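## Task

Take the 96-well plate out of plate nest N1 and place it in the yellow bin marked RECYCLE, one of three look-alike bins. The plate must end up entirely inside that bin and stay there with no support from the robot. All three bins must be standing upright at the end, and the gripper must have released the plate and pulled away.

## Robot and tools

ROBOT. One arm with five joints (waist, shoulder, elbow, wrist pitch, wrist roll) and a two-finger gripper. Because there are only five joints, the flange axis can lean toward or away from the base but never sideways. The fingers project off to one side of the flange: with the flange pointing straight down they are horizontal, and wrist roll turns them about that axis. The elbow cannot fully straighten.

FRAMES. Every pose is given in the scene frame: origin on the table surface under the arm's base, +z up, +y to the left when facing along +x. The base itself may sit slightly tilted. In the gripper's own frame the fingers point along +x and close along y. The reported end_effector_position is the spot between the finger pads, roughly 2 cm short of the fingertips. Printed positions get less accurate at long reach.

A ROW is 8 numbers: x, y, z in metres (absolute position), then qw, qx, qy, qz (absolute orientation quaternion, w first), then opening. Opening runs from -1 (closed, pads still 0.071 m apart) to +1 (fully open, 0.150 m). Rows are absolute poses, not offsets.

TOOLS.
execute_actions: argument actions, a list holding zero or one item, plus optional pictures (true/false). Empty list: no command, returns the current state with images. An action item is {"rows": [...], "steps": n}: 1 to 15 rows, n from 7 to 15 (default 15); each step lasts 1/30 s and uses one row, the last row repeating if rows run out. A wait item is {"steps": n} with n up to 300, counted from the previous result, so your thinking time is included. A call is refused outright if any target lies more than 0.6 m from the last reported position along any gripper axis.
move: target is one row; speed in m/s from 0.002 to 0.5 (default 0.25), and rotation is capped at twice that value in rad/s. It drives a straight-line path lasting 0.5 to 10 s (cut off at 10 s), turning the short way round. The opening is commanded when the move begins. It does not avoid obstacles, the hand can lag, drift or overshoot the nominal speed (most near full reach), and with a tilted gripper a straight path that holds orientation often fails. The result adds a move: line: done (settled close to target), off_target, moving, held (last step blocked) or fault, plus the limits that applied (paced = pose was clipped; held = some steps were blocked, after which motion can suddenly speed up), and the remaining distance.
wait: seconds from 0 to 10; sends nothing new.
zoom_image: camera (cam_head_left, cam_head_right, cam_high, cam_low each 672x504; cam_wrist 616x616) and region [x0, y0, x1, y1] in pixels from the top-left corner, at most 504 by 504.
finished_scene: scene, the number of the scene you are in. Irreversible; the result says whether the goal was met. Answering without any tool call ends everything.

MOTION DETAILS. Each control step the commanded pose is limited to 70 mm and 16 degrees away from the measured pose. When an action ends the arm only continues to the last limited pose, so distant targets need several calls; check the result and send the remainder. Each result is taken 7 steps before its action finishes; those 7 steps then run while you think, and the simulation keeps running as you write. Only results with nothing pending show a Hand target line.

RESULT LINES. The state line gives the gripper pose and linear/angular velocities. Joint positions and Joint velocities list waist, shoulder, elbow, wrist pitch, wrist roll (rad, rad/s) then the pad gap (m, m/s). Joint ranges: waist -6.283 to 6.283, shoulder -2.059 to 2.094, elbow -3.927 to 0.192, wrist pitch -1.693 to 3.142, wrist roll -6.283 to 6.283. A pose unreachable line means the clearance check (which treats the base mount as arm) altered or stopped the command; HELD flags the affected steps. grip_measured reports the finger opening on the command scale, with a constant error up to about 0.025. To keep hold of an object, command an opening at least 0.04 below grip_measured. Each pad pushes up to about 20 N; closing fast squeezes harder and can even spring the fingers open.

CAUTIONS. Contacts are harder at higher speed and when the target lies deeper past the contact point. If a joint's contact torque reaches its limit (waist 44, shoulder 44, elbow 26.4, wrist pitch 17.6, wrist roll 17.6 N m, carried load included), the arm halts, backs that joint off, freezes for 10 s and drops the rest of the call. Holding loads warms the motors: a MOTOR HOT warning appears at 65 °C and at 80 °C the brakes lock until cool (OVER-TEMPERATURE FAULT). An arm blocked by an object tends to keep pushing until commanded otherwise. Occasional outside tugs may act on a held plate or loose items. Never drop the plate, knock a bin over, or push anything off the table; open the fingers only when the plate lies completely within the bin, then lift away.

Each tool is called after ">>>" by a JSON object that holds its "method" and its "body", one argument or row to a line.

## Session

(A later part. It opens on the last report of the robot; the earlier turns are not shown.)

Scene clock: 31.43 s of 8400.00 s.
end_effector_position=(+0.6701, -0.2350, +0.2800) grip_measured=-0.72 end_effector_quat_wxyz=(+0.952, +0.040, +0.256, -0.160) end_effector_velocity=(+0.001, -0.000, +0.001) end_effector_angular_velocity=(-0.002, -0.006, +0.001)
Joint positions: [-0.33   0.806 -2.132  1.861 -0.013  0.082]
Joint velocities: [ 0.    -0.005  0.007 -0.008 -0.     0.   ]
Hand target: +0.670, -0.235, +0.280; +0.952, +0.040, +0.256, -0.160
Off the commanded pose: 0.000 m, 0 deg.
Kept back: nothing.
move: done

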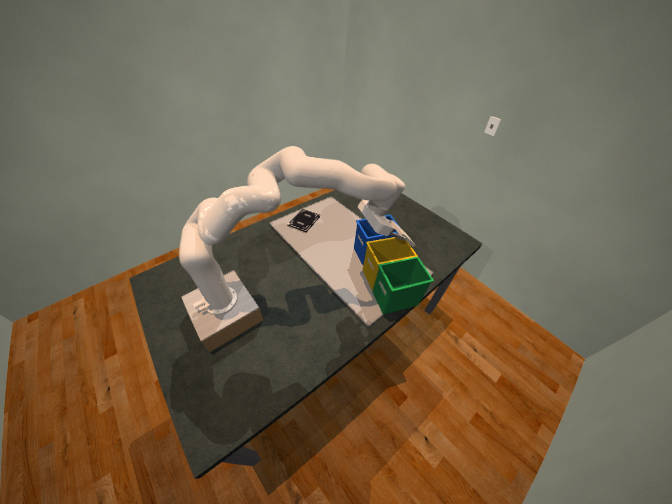

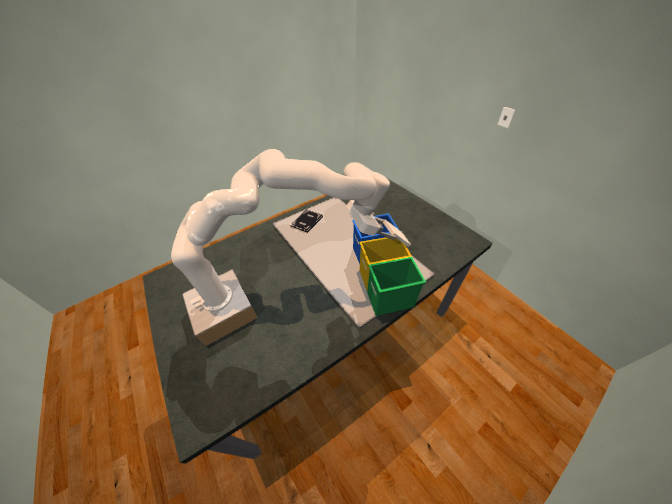

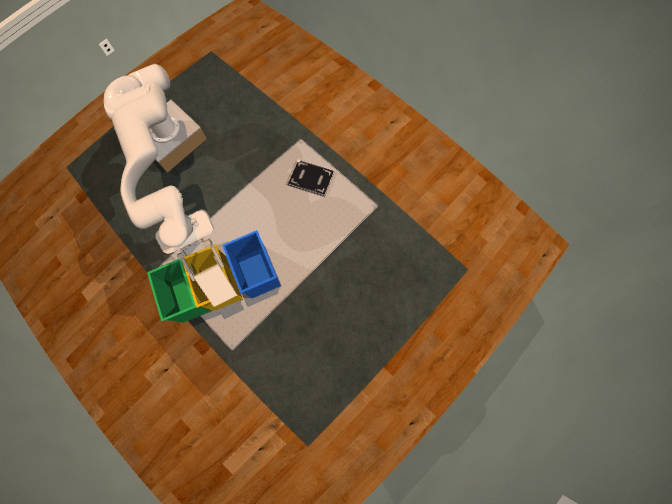

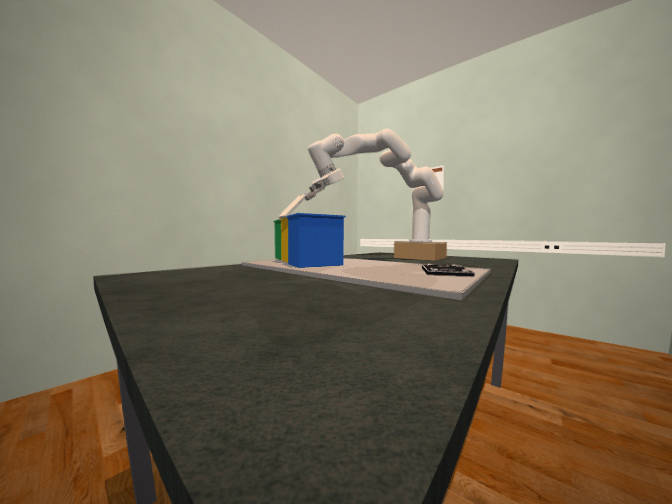

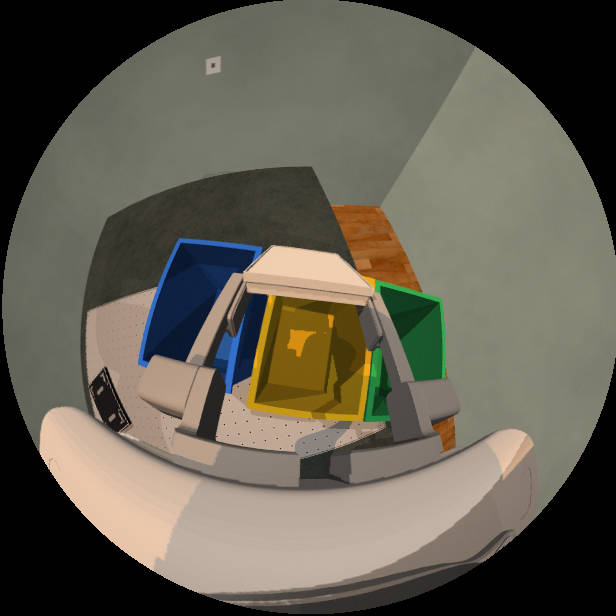

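>>> {"method": "move", "body": {
  "target": [0.67,-0.235,0.34,0.951,0.04,0.256,-0.16,-1],
  "speed": 0.03
}}

>>> {"method": "move", "body": {
  "target": [0.605,-0.212,0.34,0.951,0.04,0.256,-0.16,-1],
  "speed": 0.03
}}

>>> {"method": "move", "body": {
  "target": [0.605,-0.212,0.27,0.951,0.04,0.256,-0.16,-1],
  "speed": 0.03
}}

Scene clock: 50.53 s of 8400.00 s.
end_effector_position=(+0.6699, -0.2349, +0.3397) grip_measured=-0.72 end_effector_quat_wxyz=(+0.952, +0.040, +0.256, -0.160) end_effector_velocity=(-0.000, -0.001, -0.000) end_effector_angular_velocity=(+0.002, +0.005, -0.001)
Joint positions: [-0.331  0.841 -2.362  2.055 -0.014  0.082]
Joint velocities: [-0.001  0.01  -0.017  0.013  0.     0.   ]
Hand target: +0.670, -0.235, +0.340; +0.952, +0.040, +0.256, -0.160
Off the commanded pose: 0.000 m, 0 deg.
Kept back: nothing.
After step 90, 13.77 s passed at rest.
move: done

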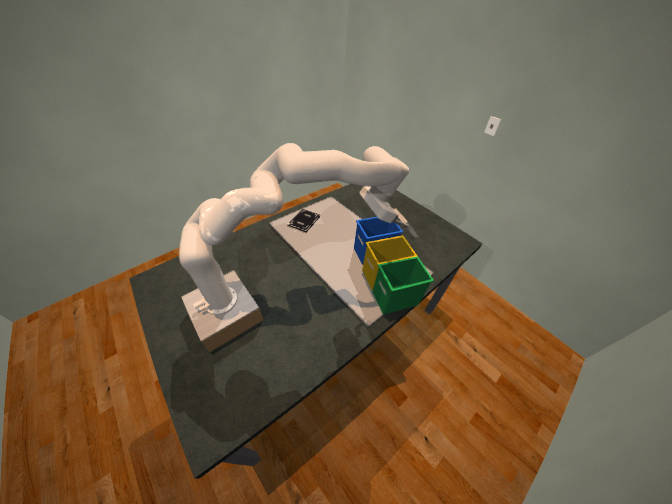

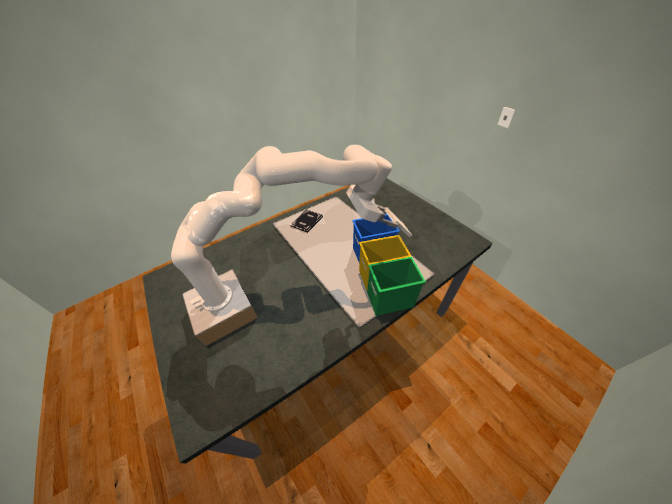

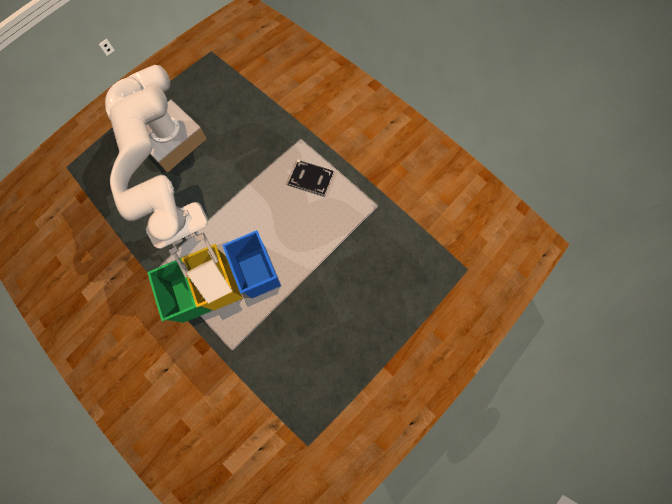

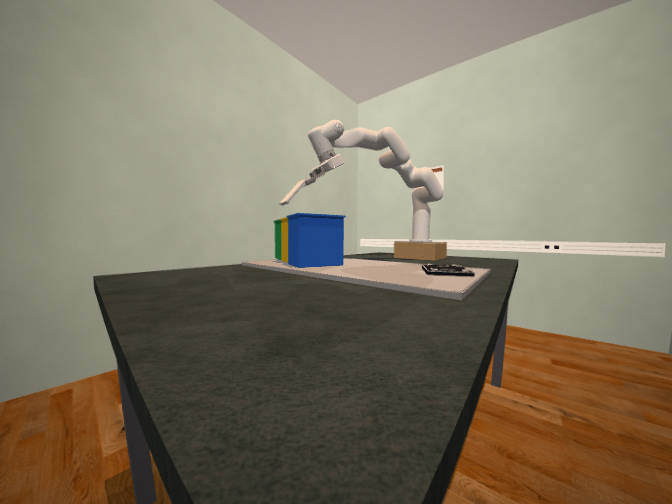

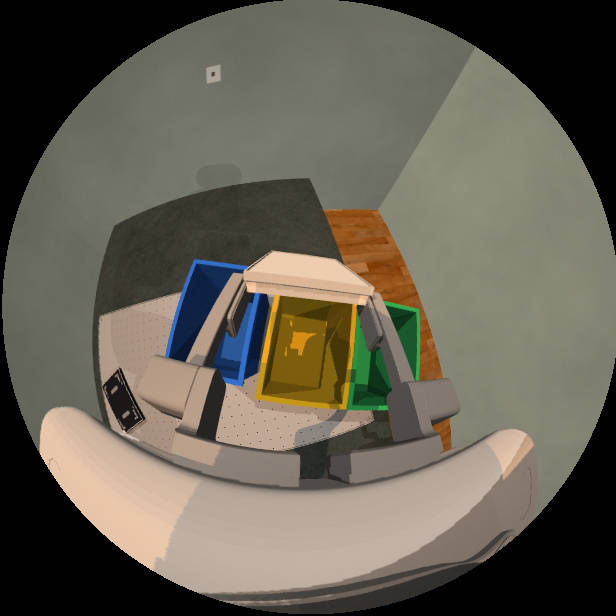

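Scene clock: 53.17 s of 8400.00 s.
end_effector_position=(+0.6053, -0.2122, +0.3401) grip_measured=-0.72 end_effector_quat_wxyz=(+0.952, +0.041, +0.256, -0.160) end_effector_velocity=(-0.002, +0.000, -0.001) end_effector_angular_velocity=(+0.000, +0.001, -0.001)
Joint positions: [-0.332  0.462 -1.754  1.827 -0.015  0.082]
Joint velocities: [-0.    -0.006  0.011 -0.005  0.     0.   ]
Hand target: +0.605, -0.212, +0.340; +0.952, +0.041, +0.256, -0.160
Off the commanded pose: 0.000 m, 0 deg.
Kept back: nothing.
move: done

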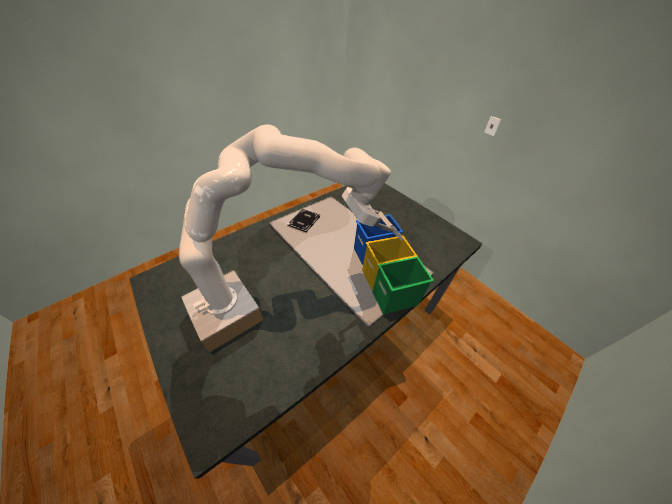

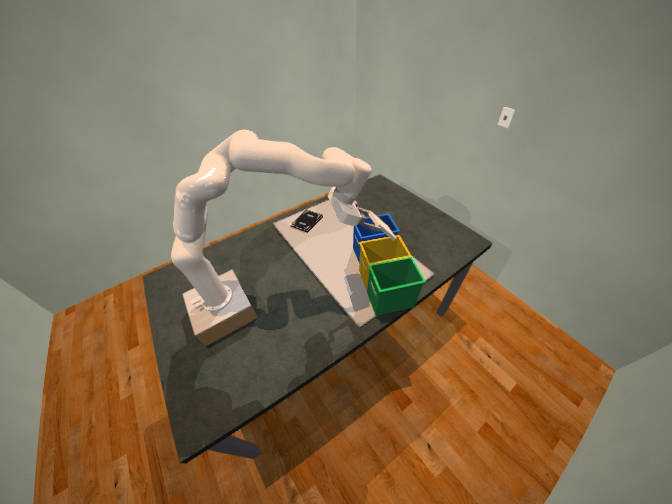

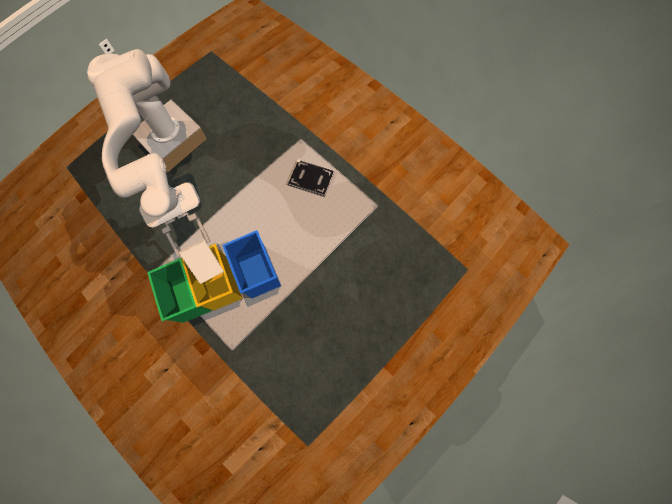

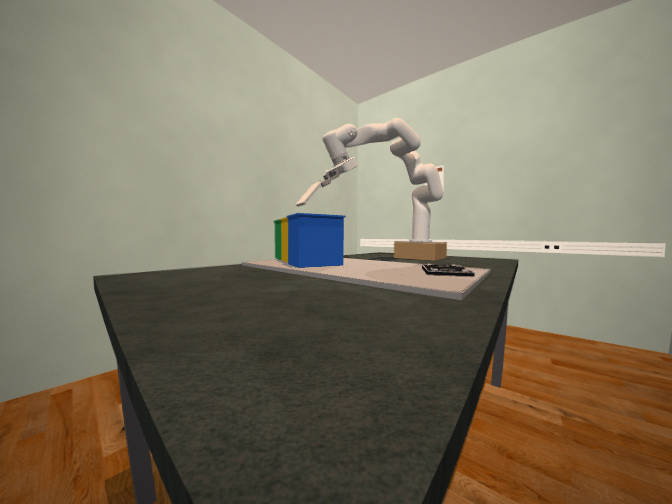

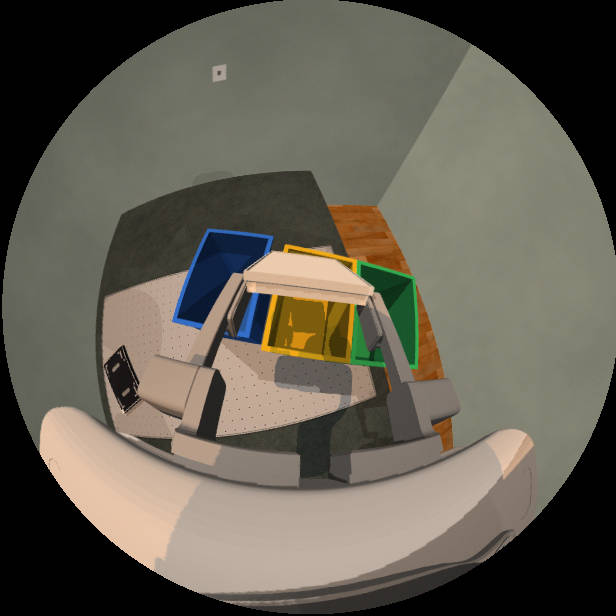

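Scene clock: 55.83 s of 8400.00 s.
end_effector_position=(+0.6051, -0.2120, +0.2702) grip_measured=-0.72 end_effector_quat_wxyz=(+0.952, +0.040, +0.256, -0.160) end_effector_velocity=(+0.001, +0.000, +0.000) end_effector_angular_velocity=(-0.001, -0.003, +0.000)
Joint positions: [-0.33   0.499 -1.608  1.644 -0.013  0.082]
Joint velocities: [ 0.    -0.     0.001 -0.004  0.     0.   ]
Hand target: +0.605, -0.212, +0.270; +0.952, +0.040, +0.256, -0.160
Off the commanded pose: 0.000 m, 0 deg.
Kept back: nothing.
move: done

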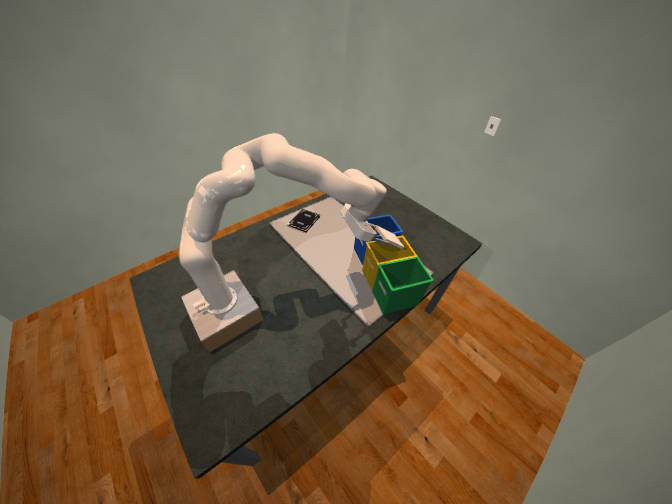

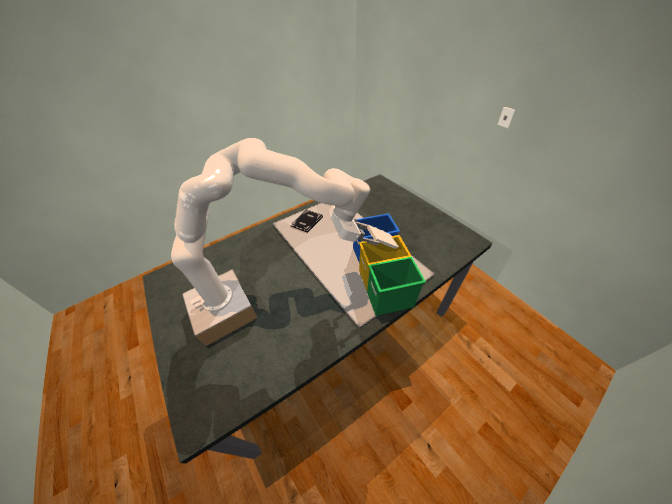

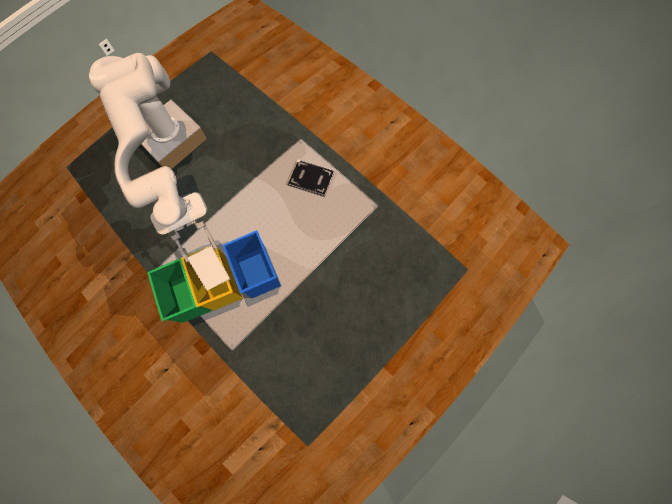

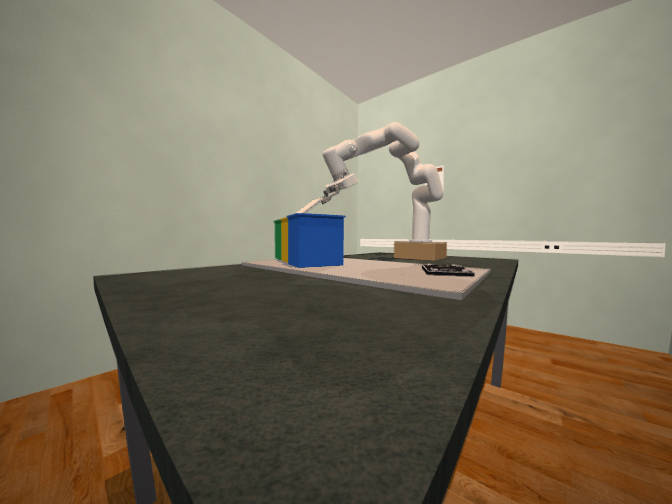

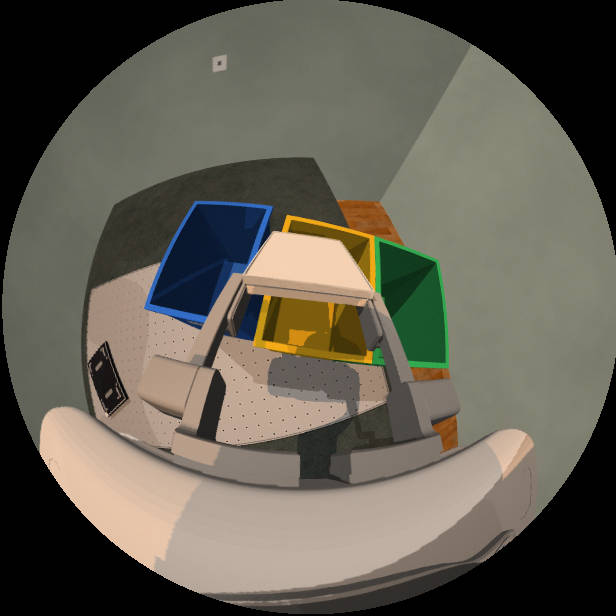

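>>> {"method": "move", "body": {
  "target": [0.61,-0.212,0.255,0.951,0.04,0.256,-0.16,-1],
  "speed": 0.03
}}

Scene clock: 57.27 s of 8400.00 s.
end_effector_position=(+0.6100, -0.2120, +0.2552) grip_measured=-0.72 end_effector_quat_wxyz=(+0.952, +0.039, +0.256, -0.160) end_effector_velocity=(+0.001, +0.000, +0.000) end_effector_angular_velocity=(-0.001, -0.002, +0.001)
Joint positions: [-0.327  0.53  -1.612  1.617 -0.011  0.082]
Joint velocities: [ 0.001  0.001 -0.002 -0.002  0.     0.   ]
Hand target: +0.610, -0.212, +0.255; +0.952, +0.039, +0.256, -0.160
Off the commanded pose: 0.000 m, 0 deg.
Kept back: nothing.
move: done

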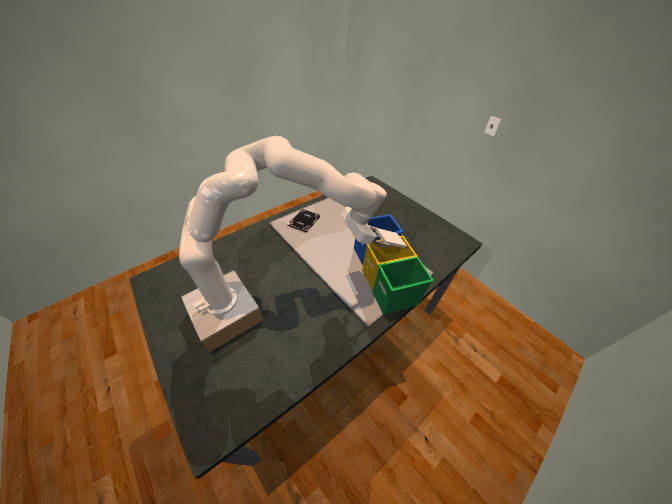

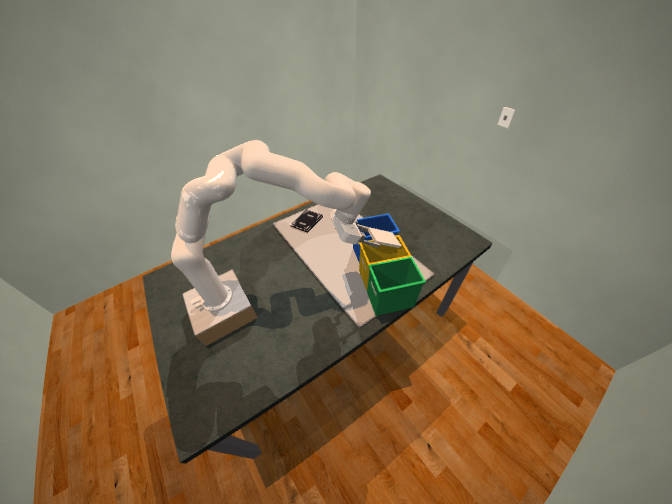

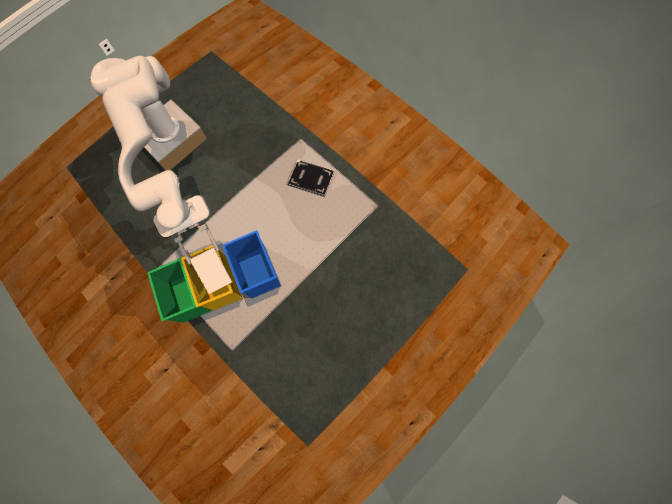

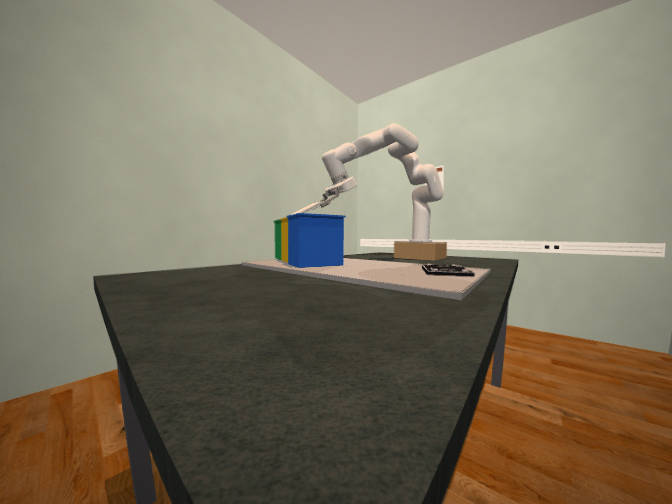

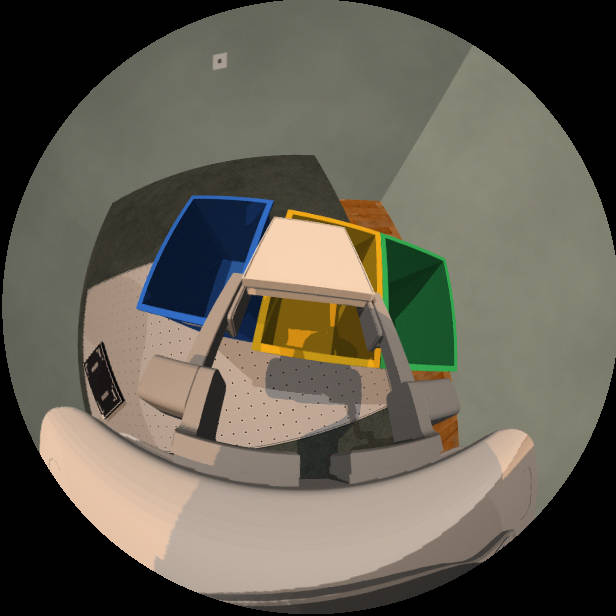

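>>> {"method": "move", "body": {
  "target": [0.593,-0.222,0.265,0.951,0.04,0.256,-0.16,-1],
  "speed": 0.03
}}

Scene clock: 58.57 s of 8400.00 s.
end_effector_position=(+0.5932, -0.2218, +0.2649) grip_measured=-0.72 end_effector_quat_wxyz=(+0.952, +0.046, +0.255, -0.163) end_effector_velocity=(-0.001, -0.000, -0.000) end_effector_angular_velocity=(+0.001, -0.000, +0.000)
Joint positions: [-0.356  0.475 -1.556  1.616 -0.033  0.082]
Joint velocities: [-0.002 -0.003  0.005 -0.001 -0.002 -0.   ]
Hand target: +0.593, -0.222, +0.265; +0.952, +0.046, +0.255, -0.163
Off the commanded pose: 0.000 m, 1 deg.
Kept back: nothing.
move: done

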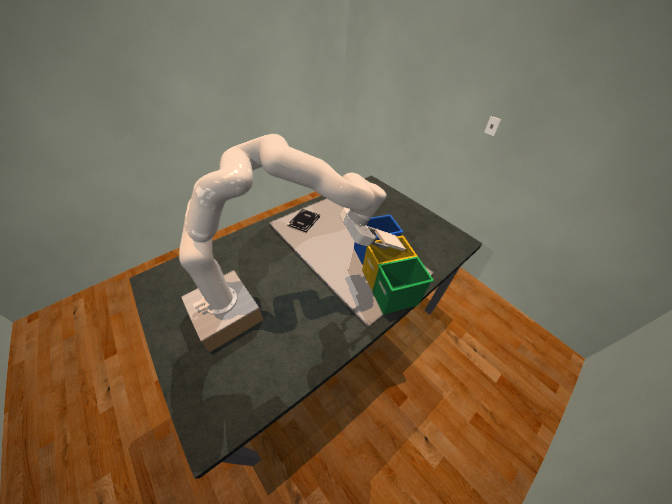

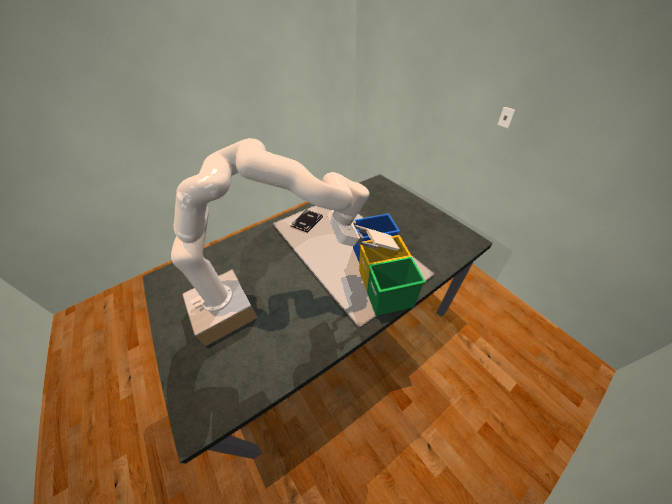

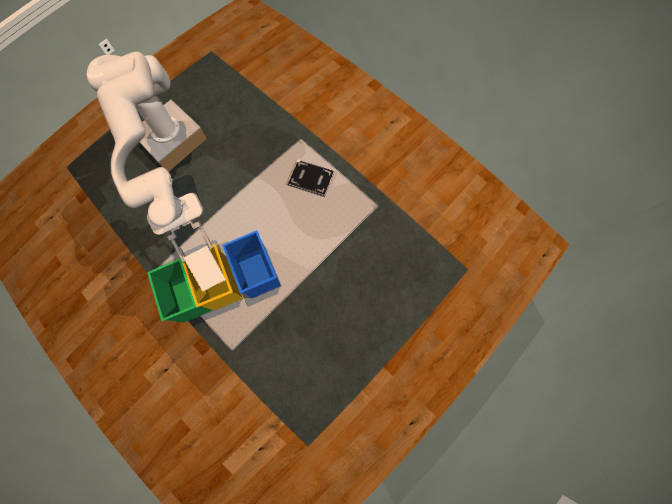

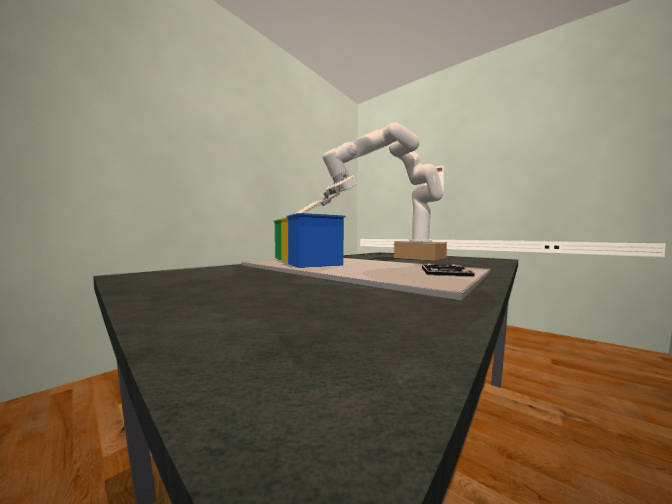

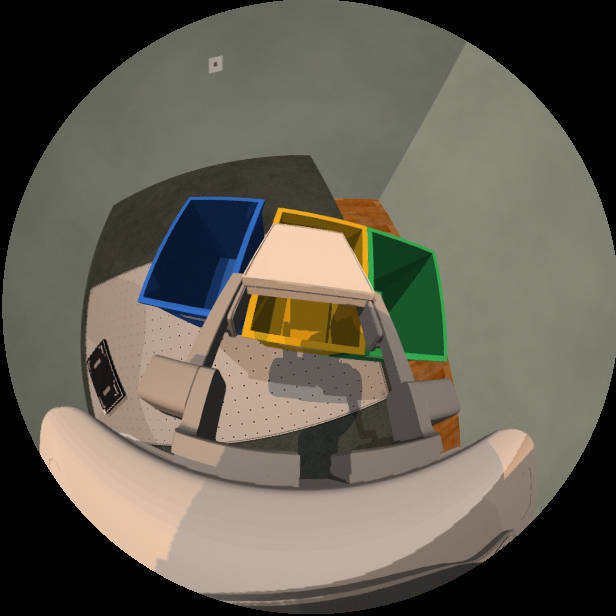

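>>> {"method": "move", "body": {
  "target": [0.6,-0.218,0.24,0.951,0.04,0.256,-0.16,-1],
  "speed": 0.02
}}

Scene clock: 60.40 s of 8400.00 s.
end_effector_position=(+0.6000, -0.2179, +0.2401) grip_measured=-0.72 end_effector_quat_wxyz=(+0.952, +0.043, +0.256, -0.162) end_effector_velocity=(+0.001, +0.000, +0.001) end_effector_angular_velocity=(-0.002, -0.003, +0.000)
Joint positions: [-0.344  0.519 -1.55   1.566 -0.024  0.082]
Joint velocities: [ 0.001  0.001 -0.002 -0.003  0.001  0.   ]
Hand target: +0.600, -0.218, +0.240; +0.952, +0.043, +0.256, -0.162
Off the commanded pose: 0.000 m, 0 deg.
Kept back: nothing.
move: done

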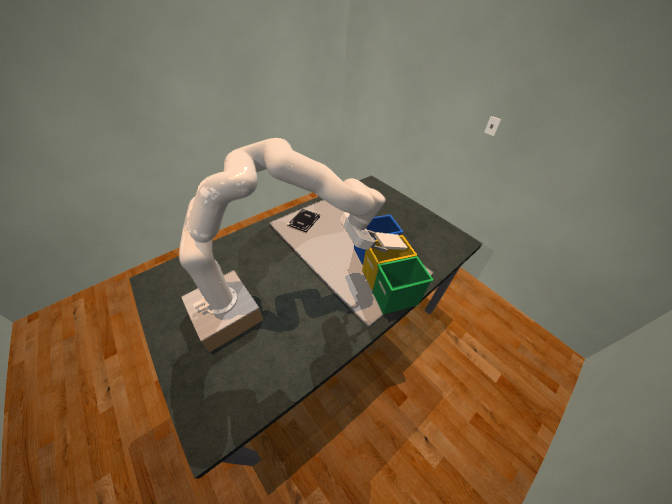

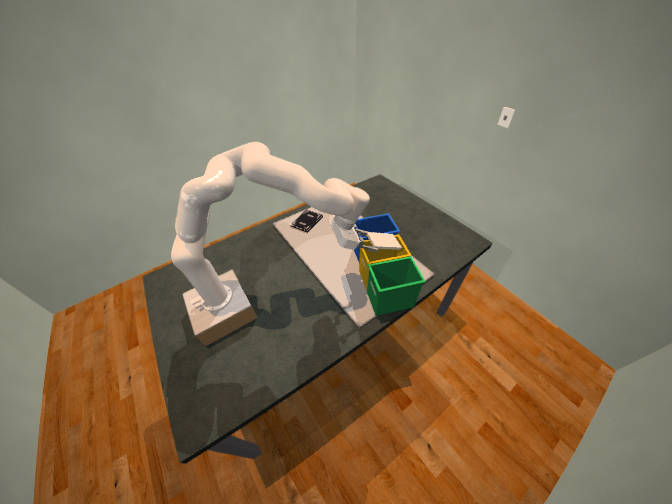

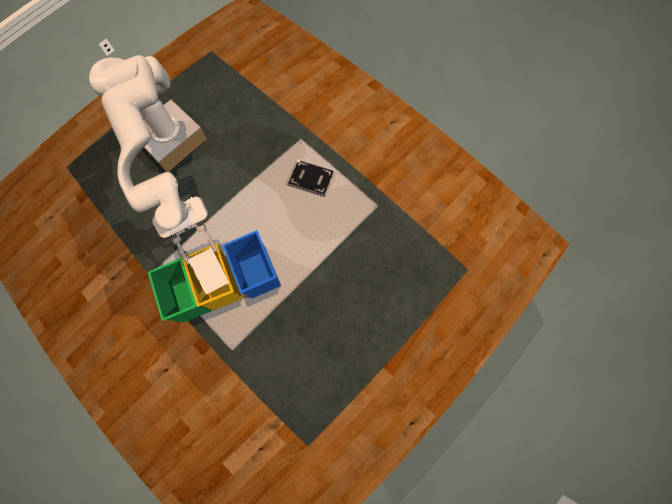

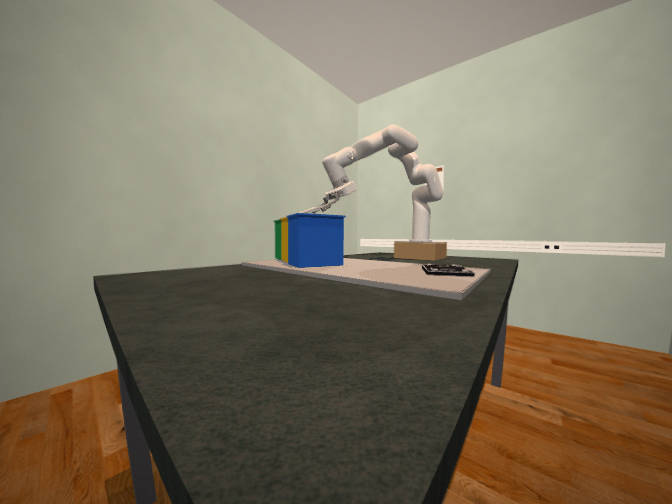

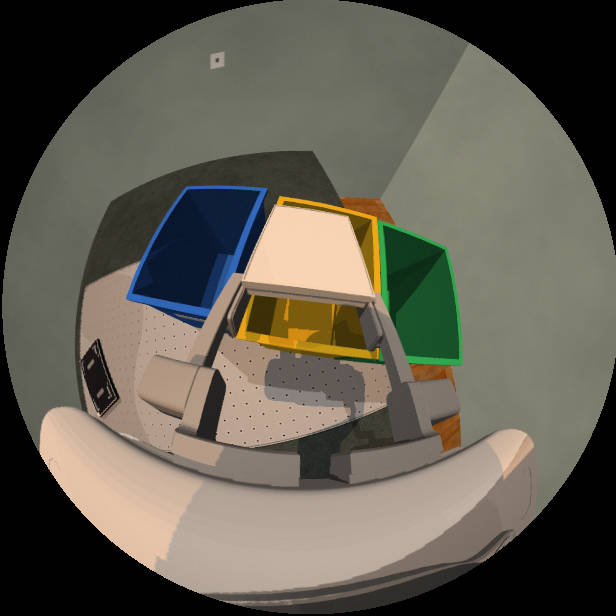

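>>> {"method": "move", "body": {
  "target": [0.59,-0.235,0.275,0.951,0.04,0.256,-0.16,-1],
  "speed": 0.03
}}

Scene clock: 62.33 s of 8400.00 s.
end_effector_position=(+0.5901, -0.2348, +0.2748) grip_measured=-0.72 end_effector_quat_wxyz=(+0.952, +0.052, +0.254, -0.165) end_effector_velocity=(-0.001, -0.001, -0.000) end_effector_angular_velocity=(+0.001, +0.002, -0.001)
Joint positions: [-0.381  0.473 -1.582  1.643 -0.053  0.082]
Joint velocities: [-0.002  0.    -0.001  0.003 -0.001  0.   ]
Hand target: +0.590, -0.235, +0.275; +0.952, +0.052, +0.254, -0.165
Off the commanded pose: 0.000 m, 2 deg.
Kept back: nothing.
move: done

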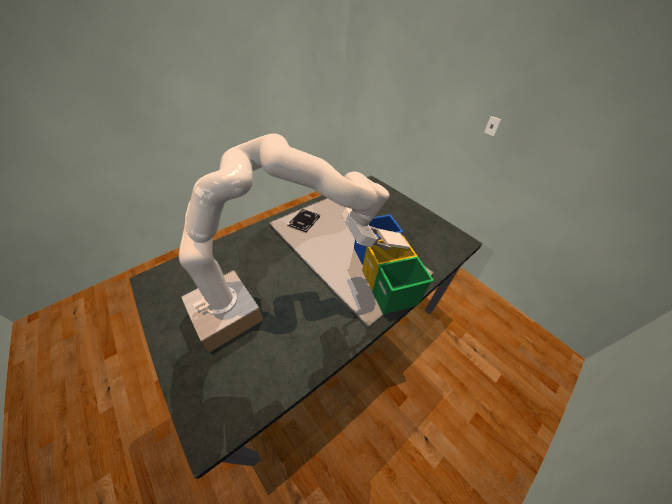

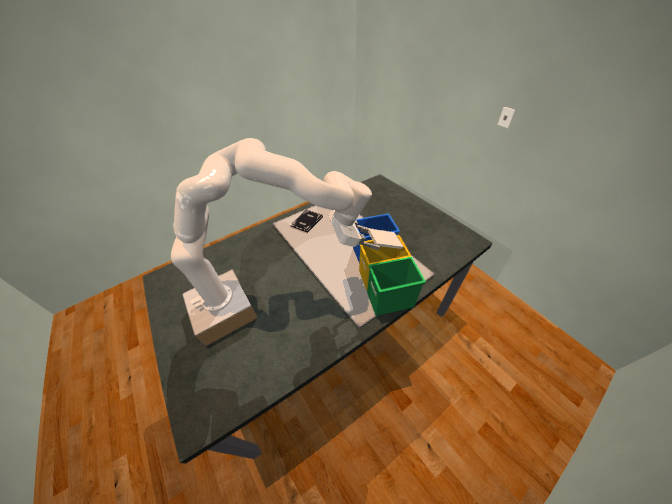

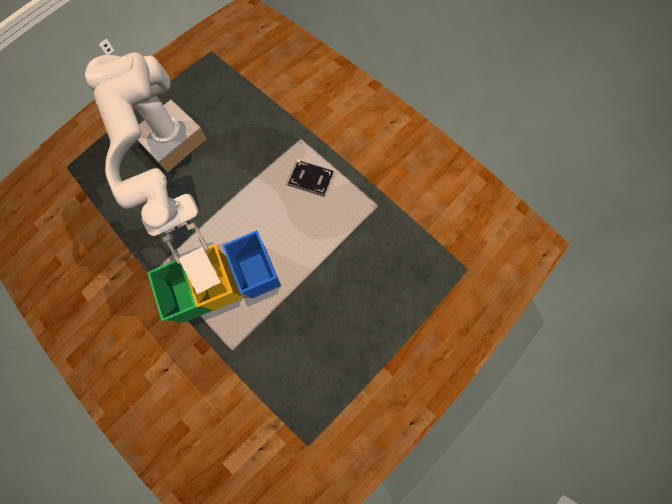

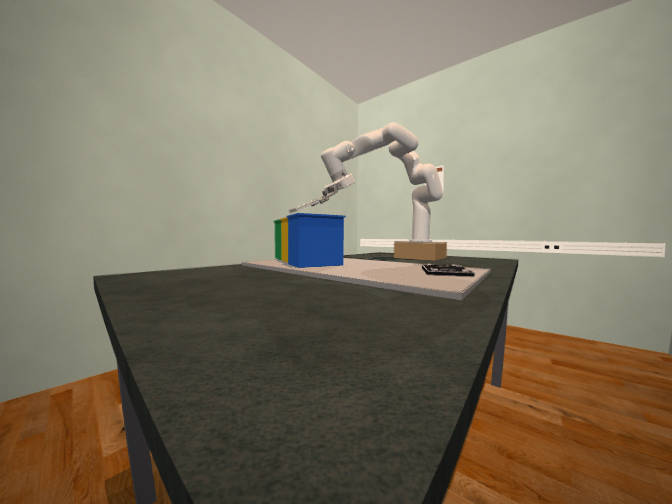

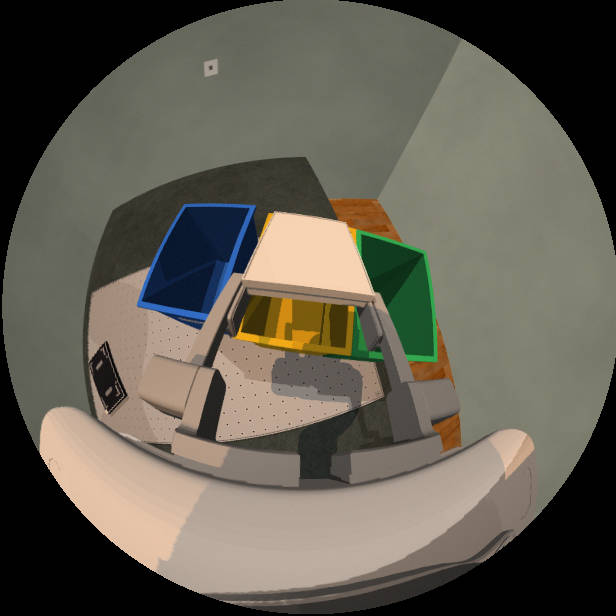

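>>> {"method": "move", "body": {
  "target": [0.615,-0.228,0.32,0.856,0.078,0.494,-0.135,-1],
  "speed": 0.03
}}

Scene clock: 71.53 s of 8400.00 s.
end_effector_position=(+0.6138, -0.2275, +0.3195) grip_measured=-0.72 end_effector_quat_wxyz=(+0.911, +0.071, +0.376, -0.155) end_effector_velocity=(+0.001, +0.001, +0.000) end_effector_angular_velocity=(-0.001, -0.001, +0.002)
Joint positions: [-0.354  1.029 -2.701  2.467 -0.034  0.082]
Joint velocities: [ 0.003 -0.001  0.001 -0.001  0.    -0.   ]
Hand target: +0.614, -0.227, +0.320; +0.911, +0.071, +0.376, -0.155
Off the commanded pose: 0.001 m, 15 deg.
elbow stopped short: the move would have taken joint 3 (elbow) straighter than the controller allows; a more bent joint 3 avoids this.
Kept back: nothing.
move: off_target

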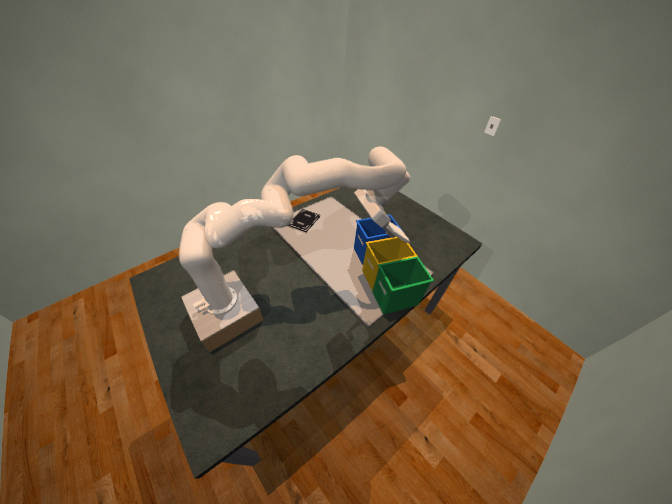

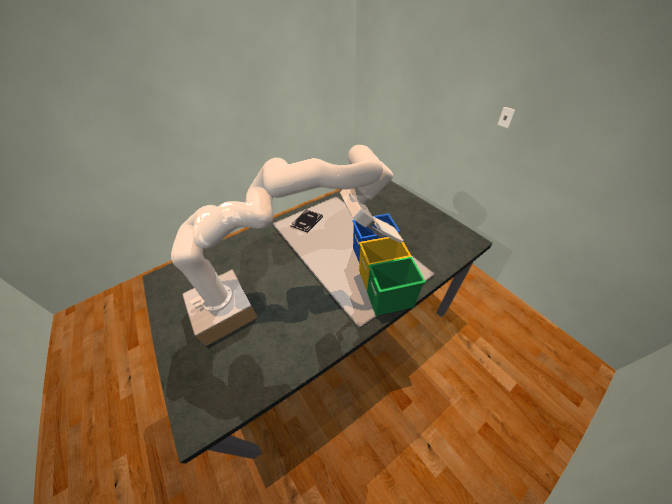

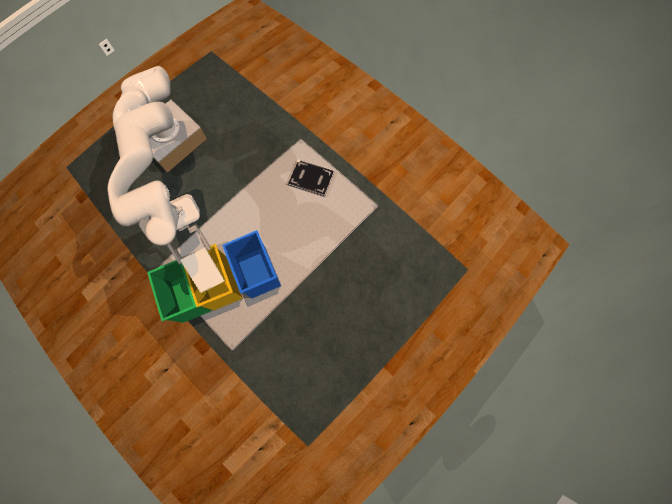

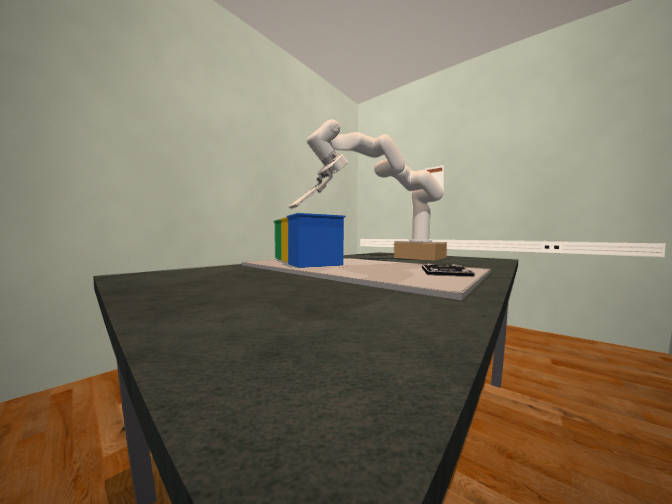

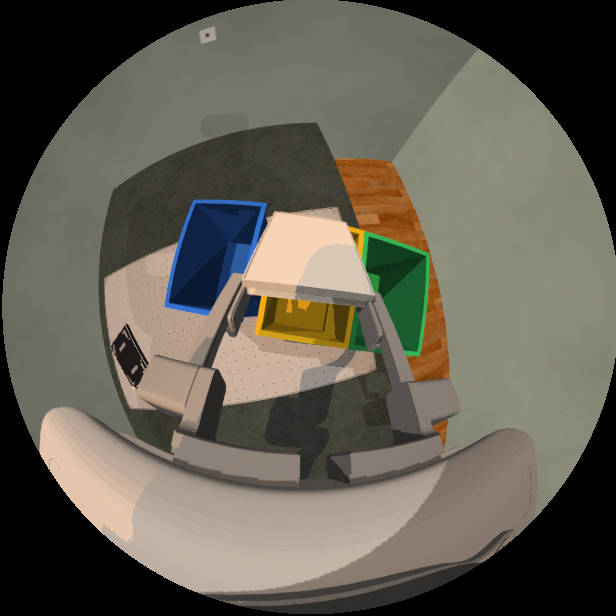

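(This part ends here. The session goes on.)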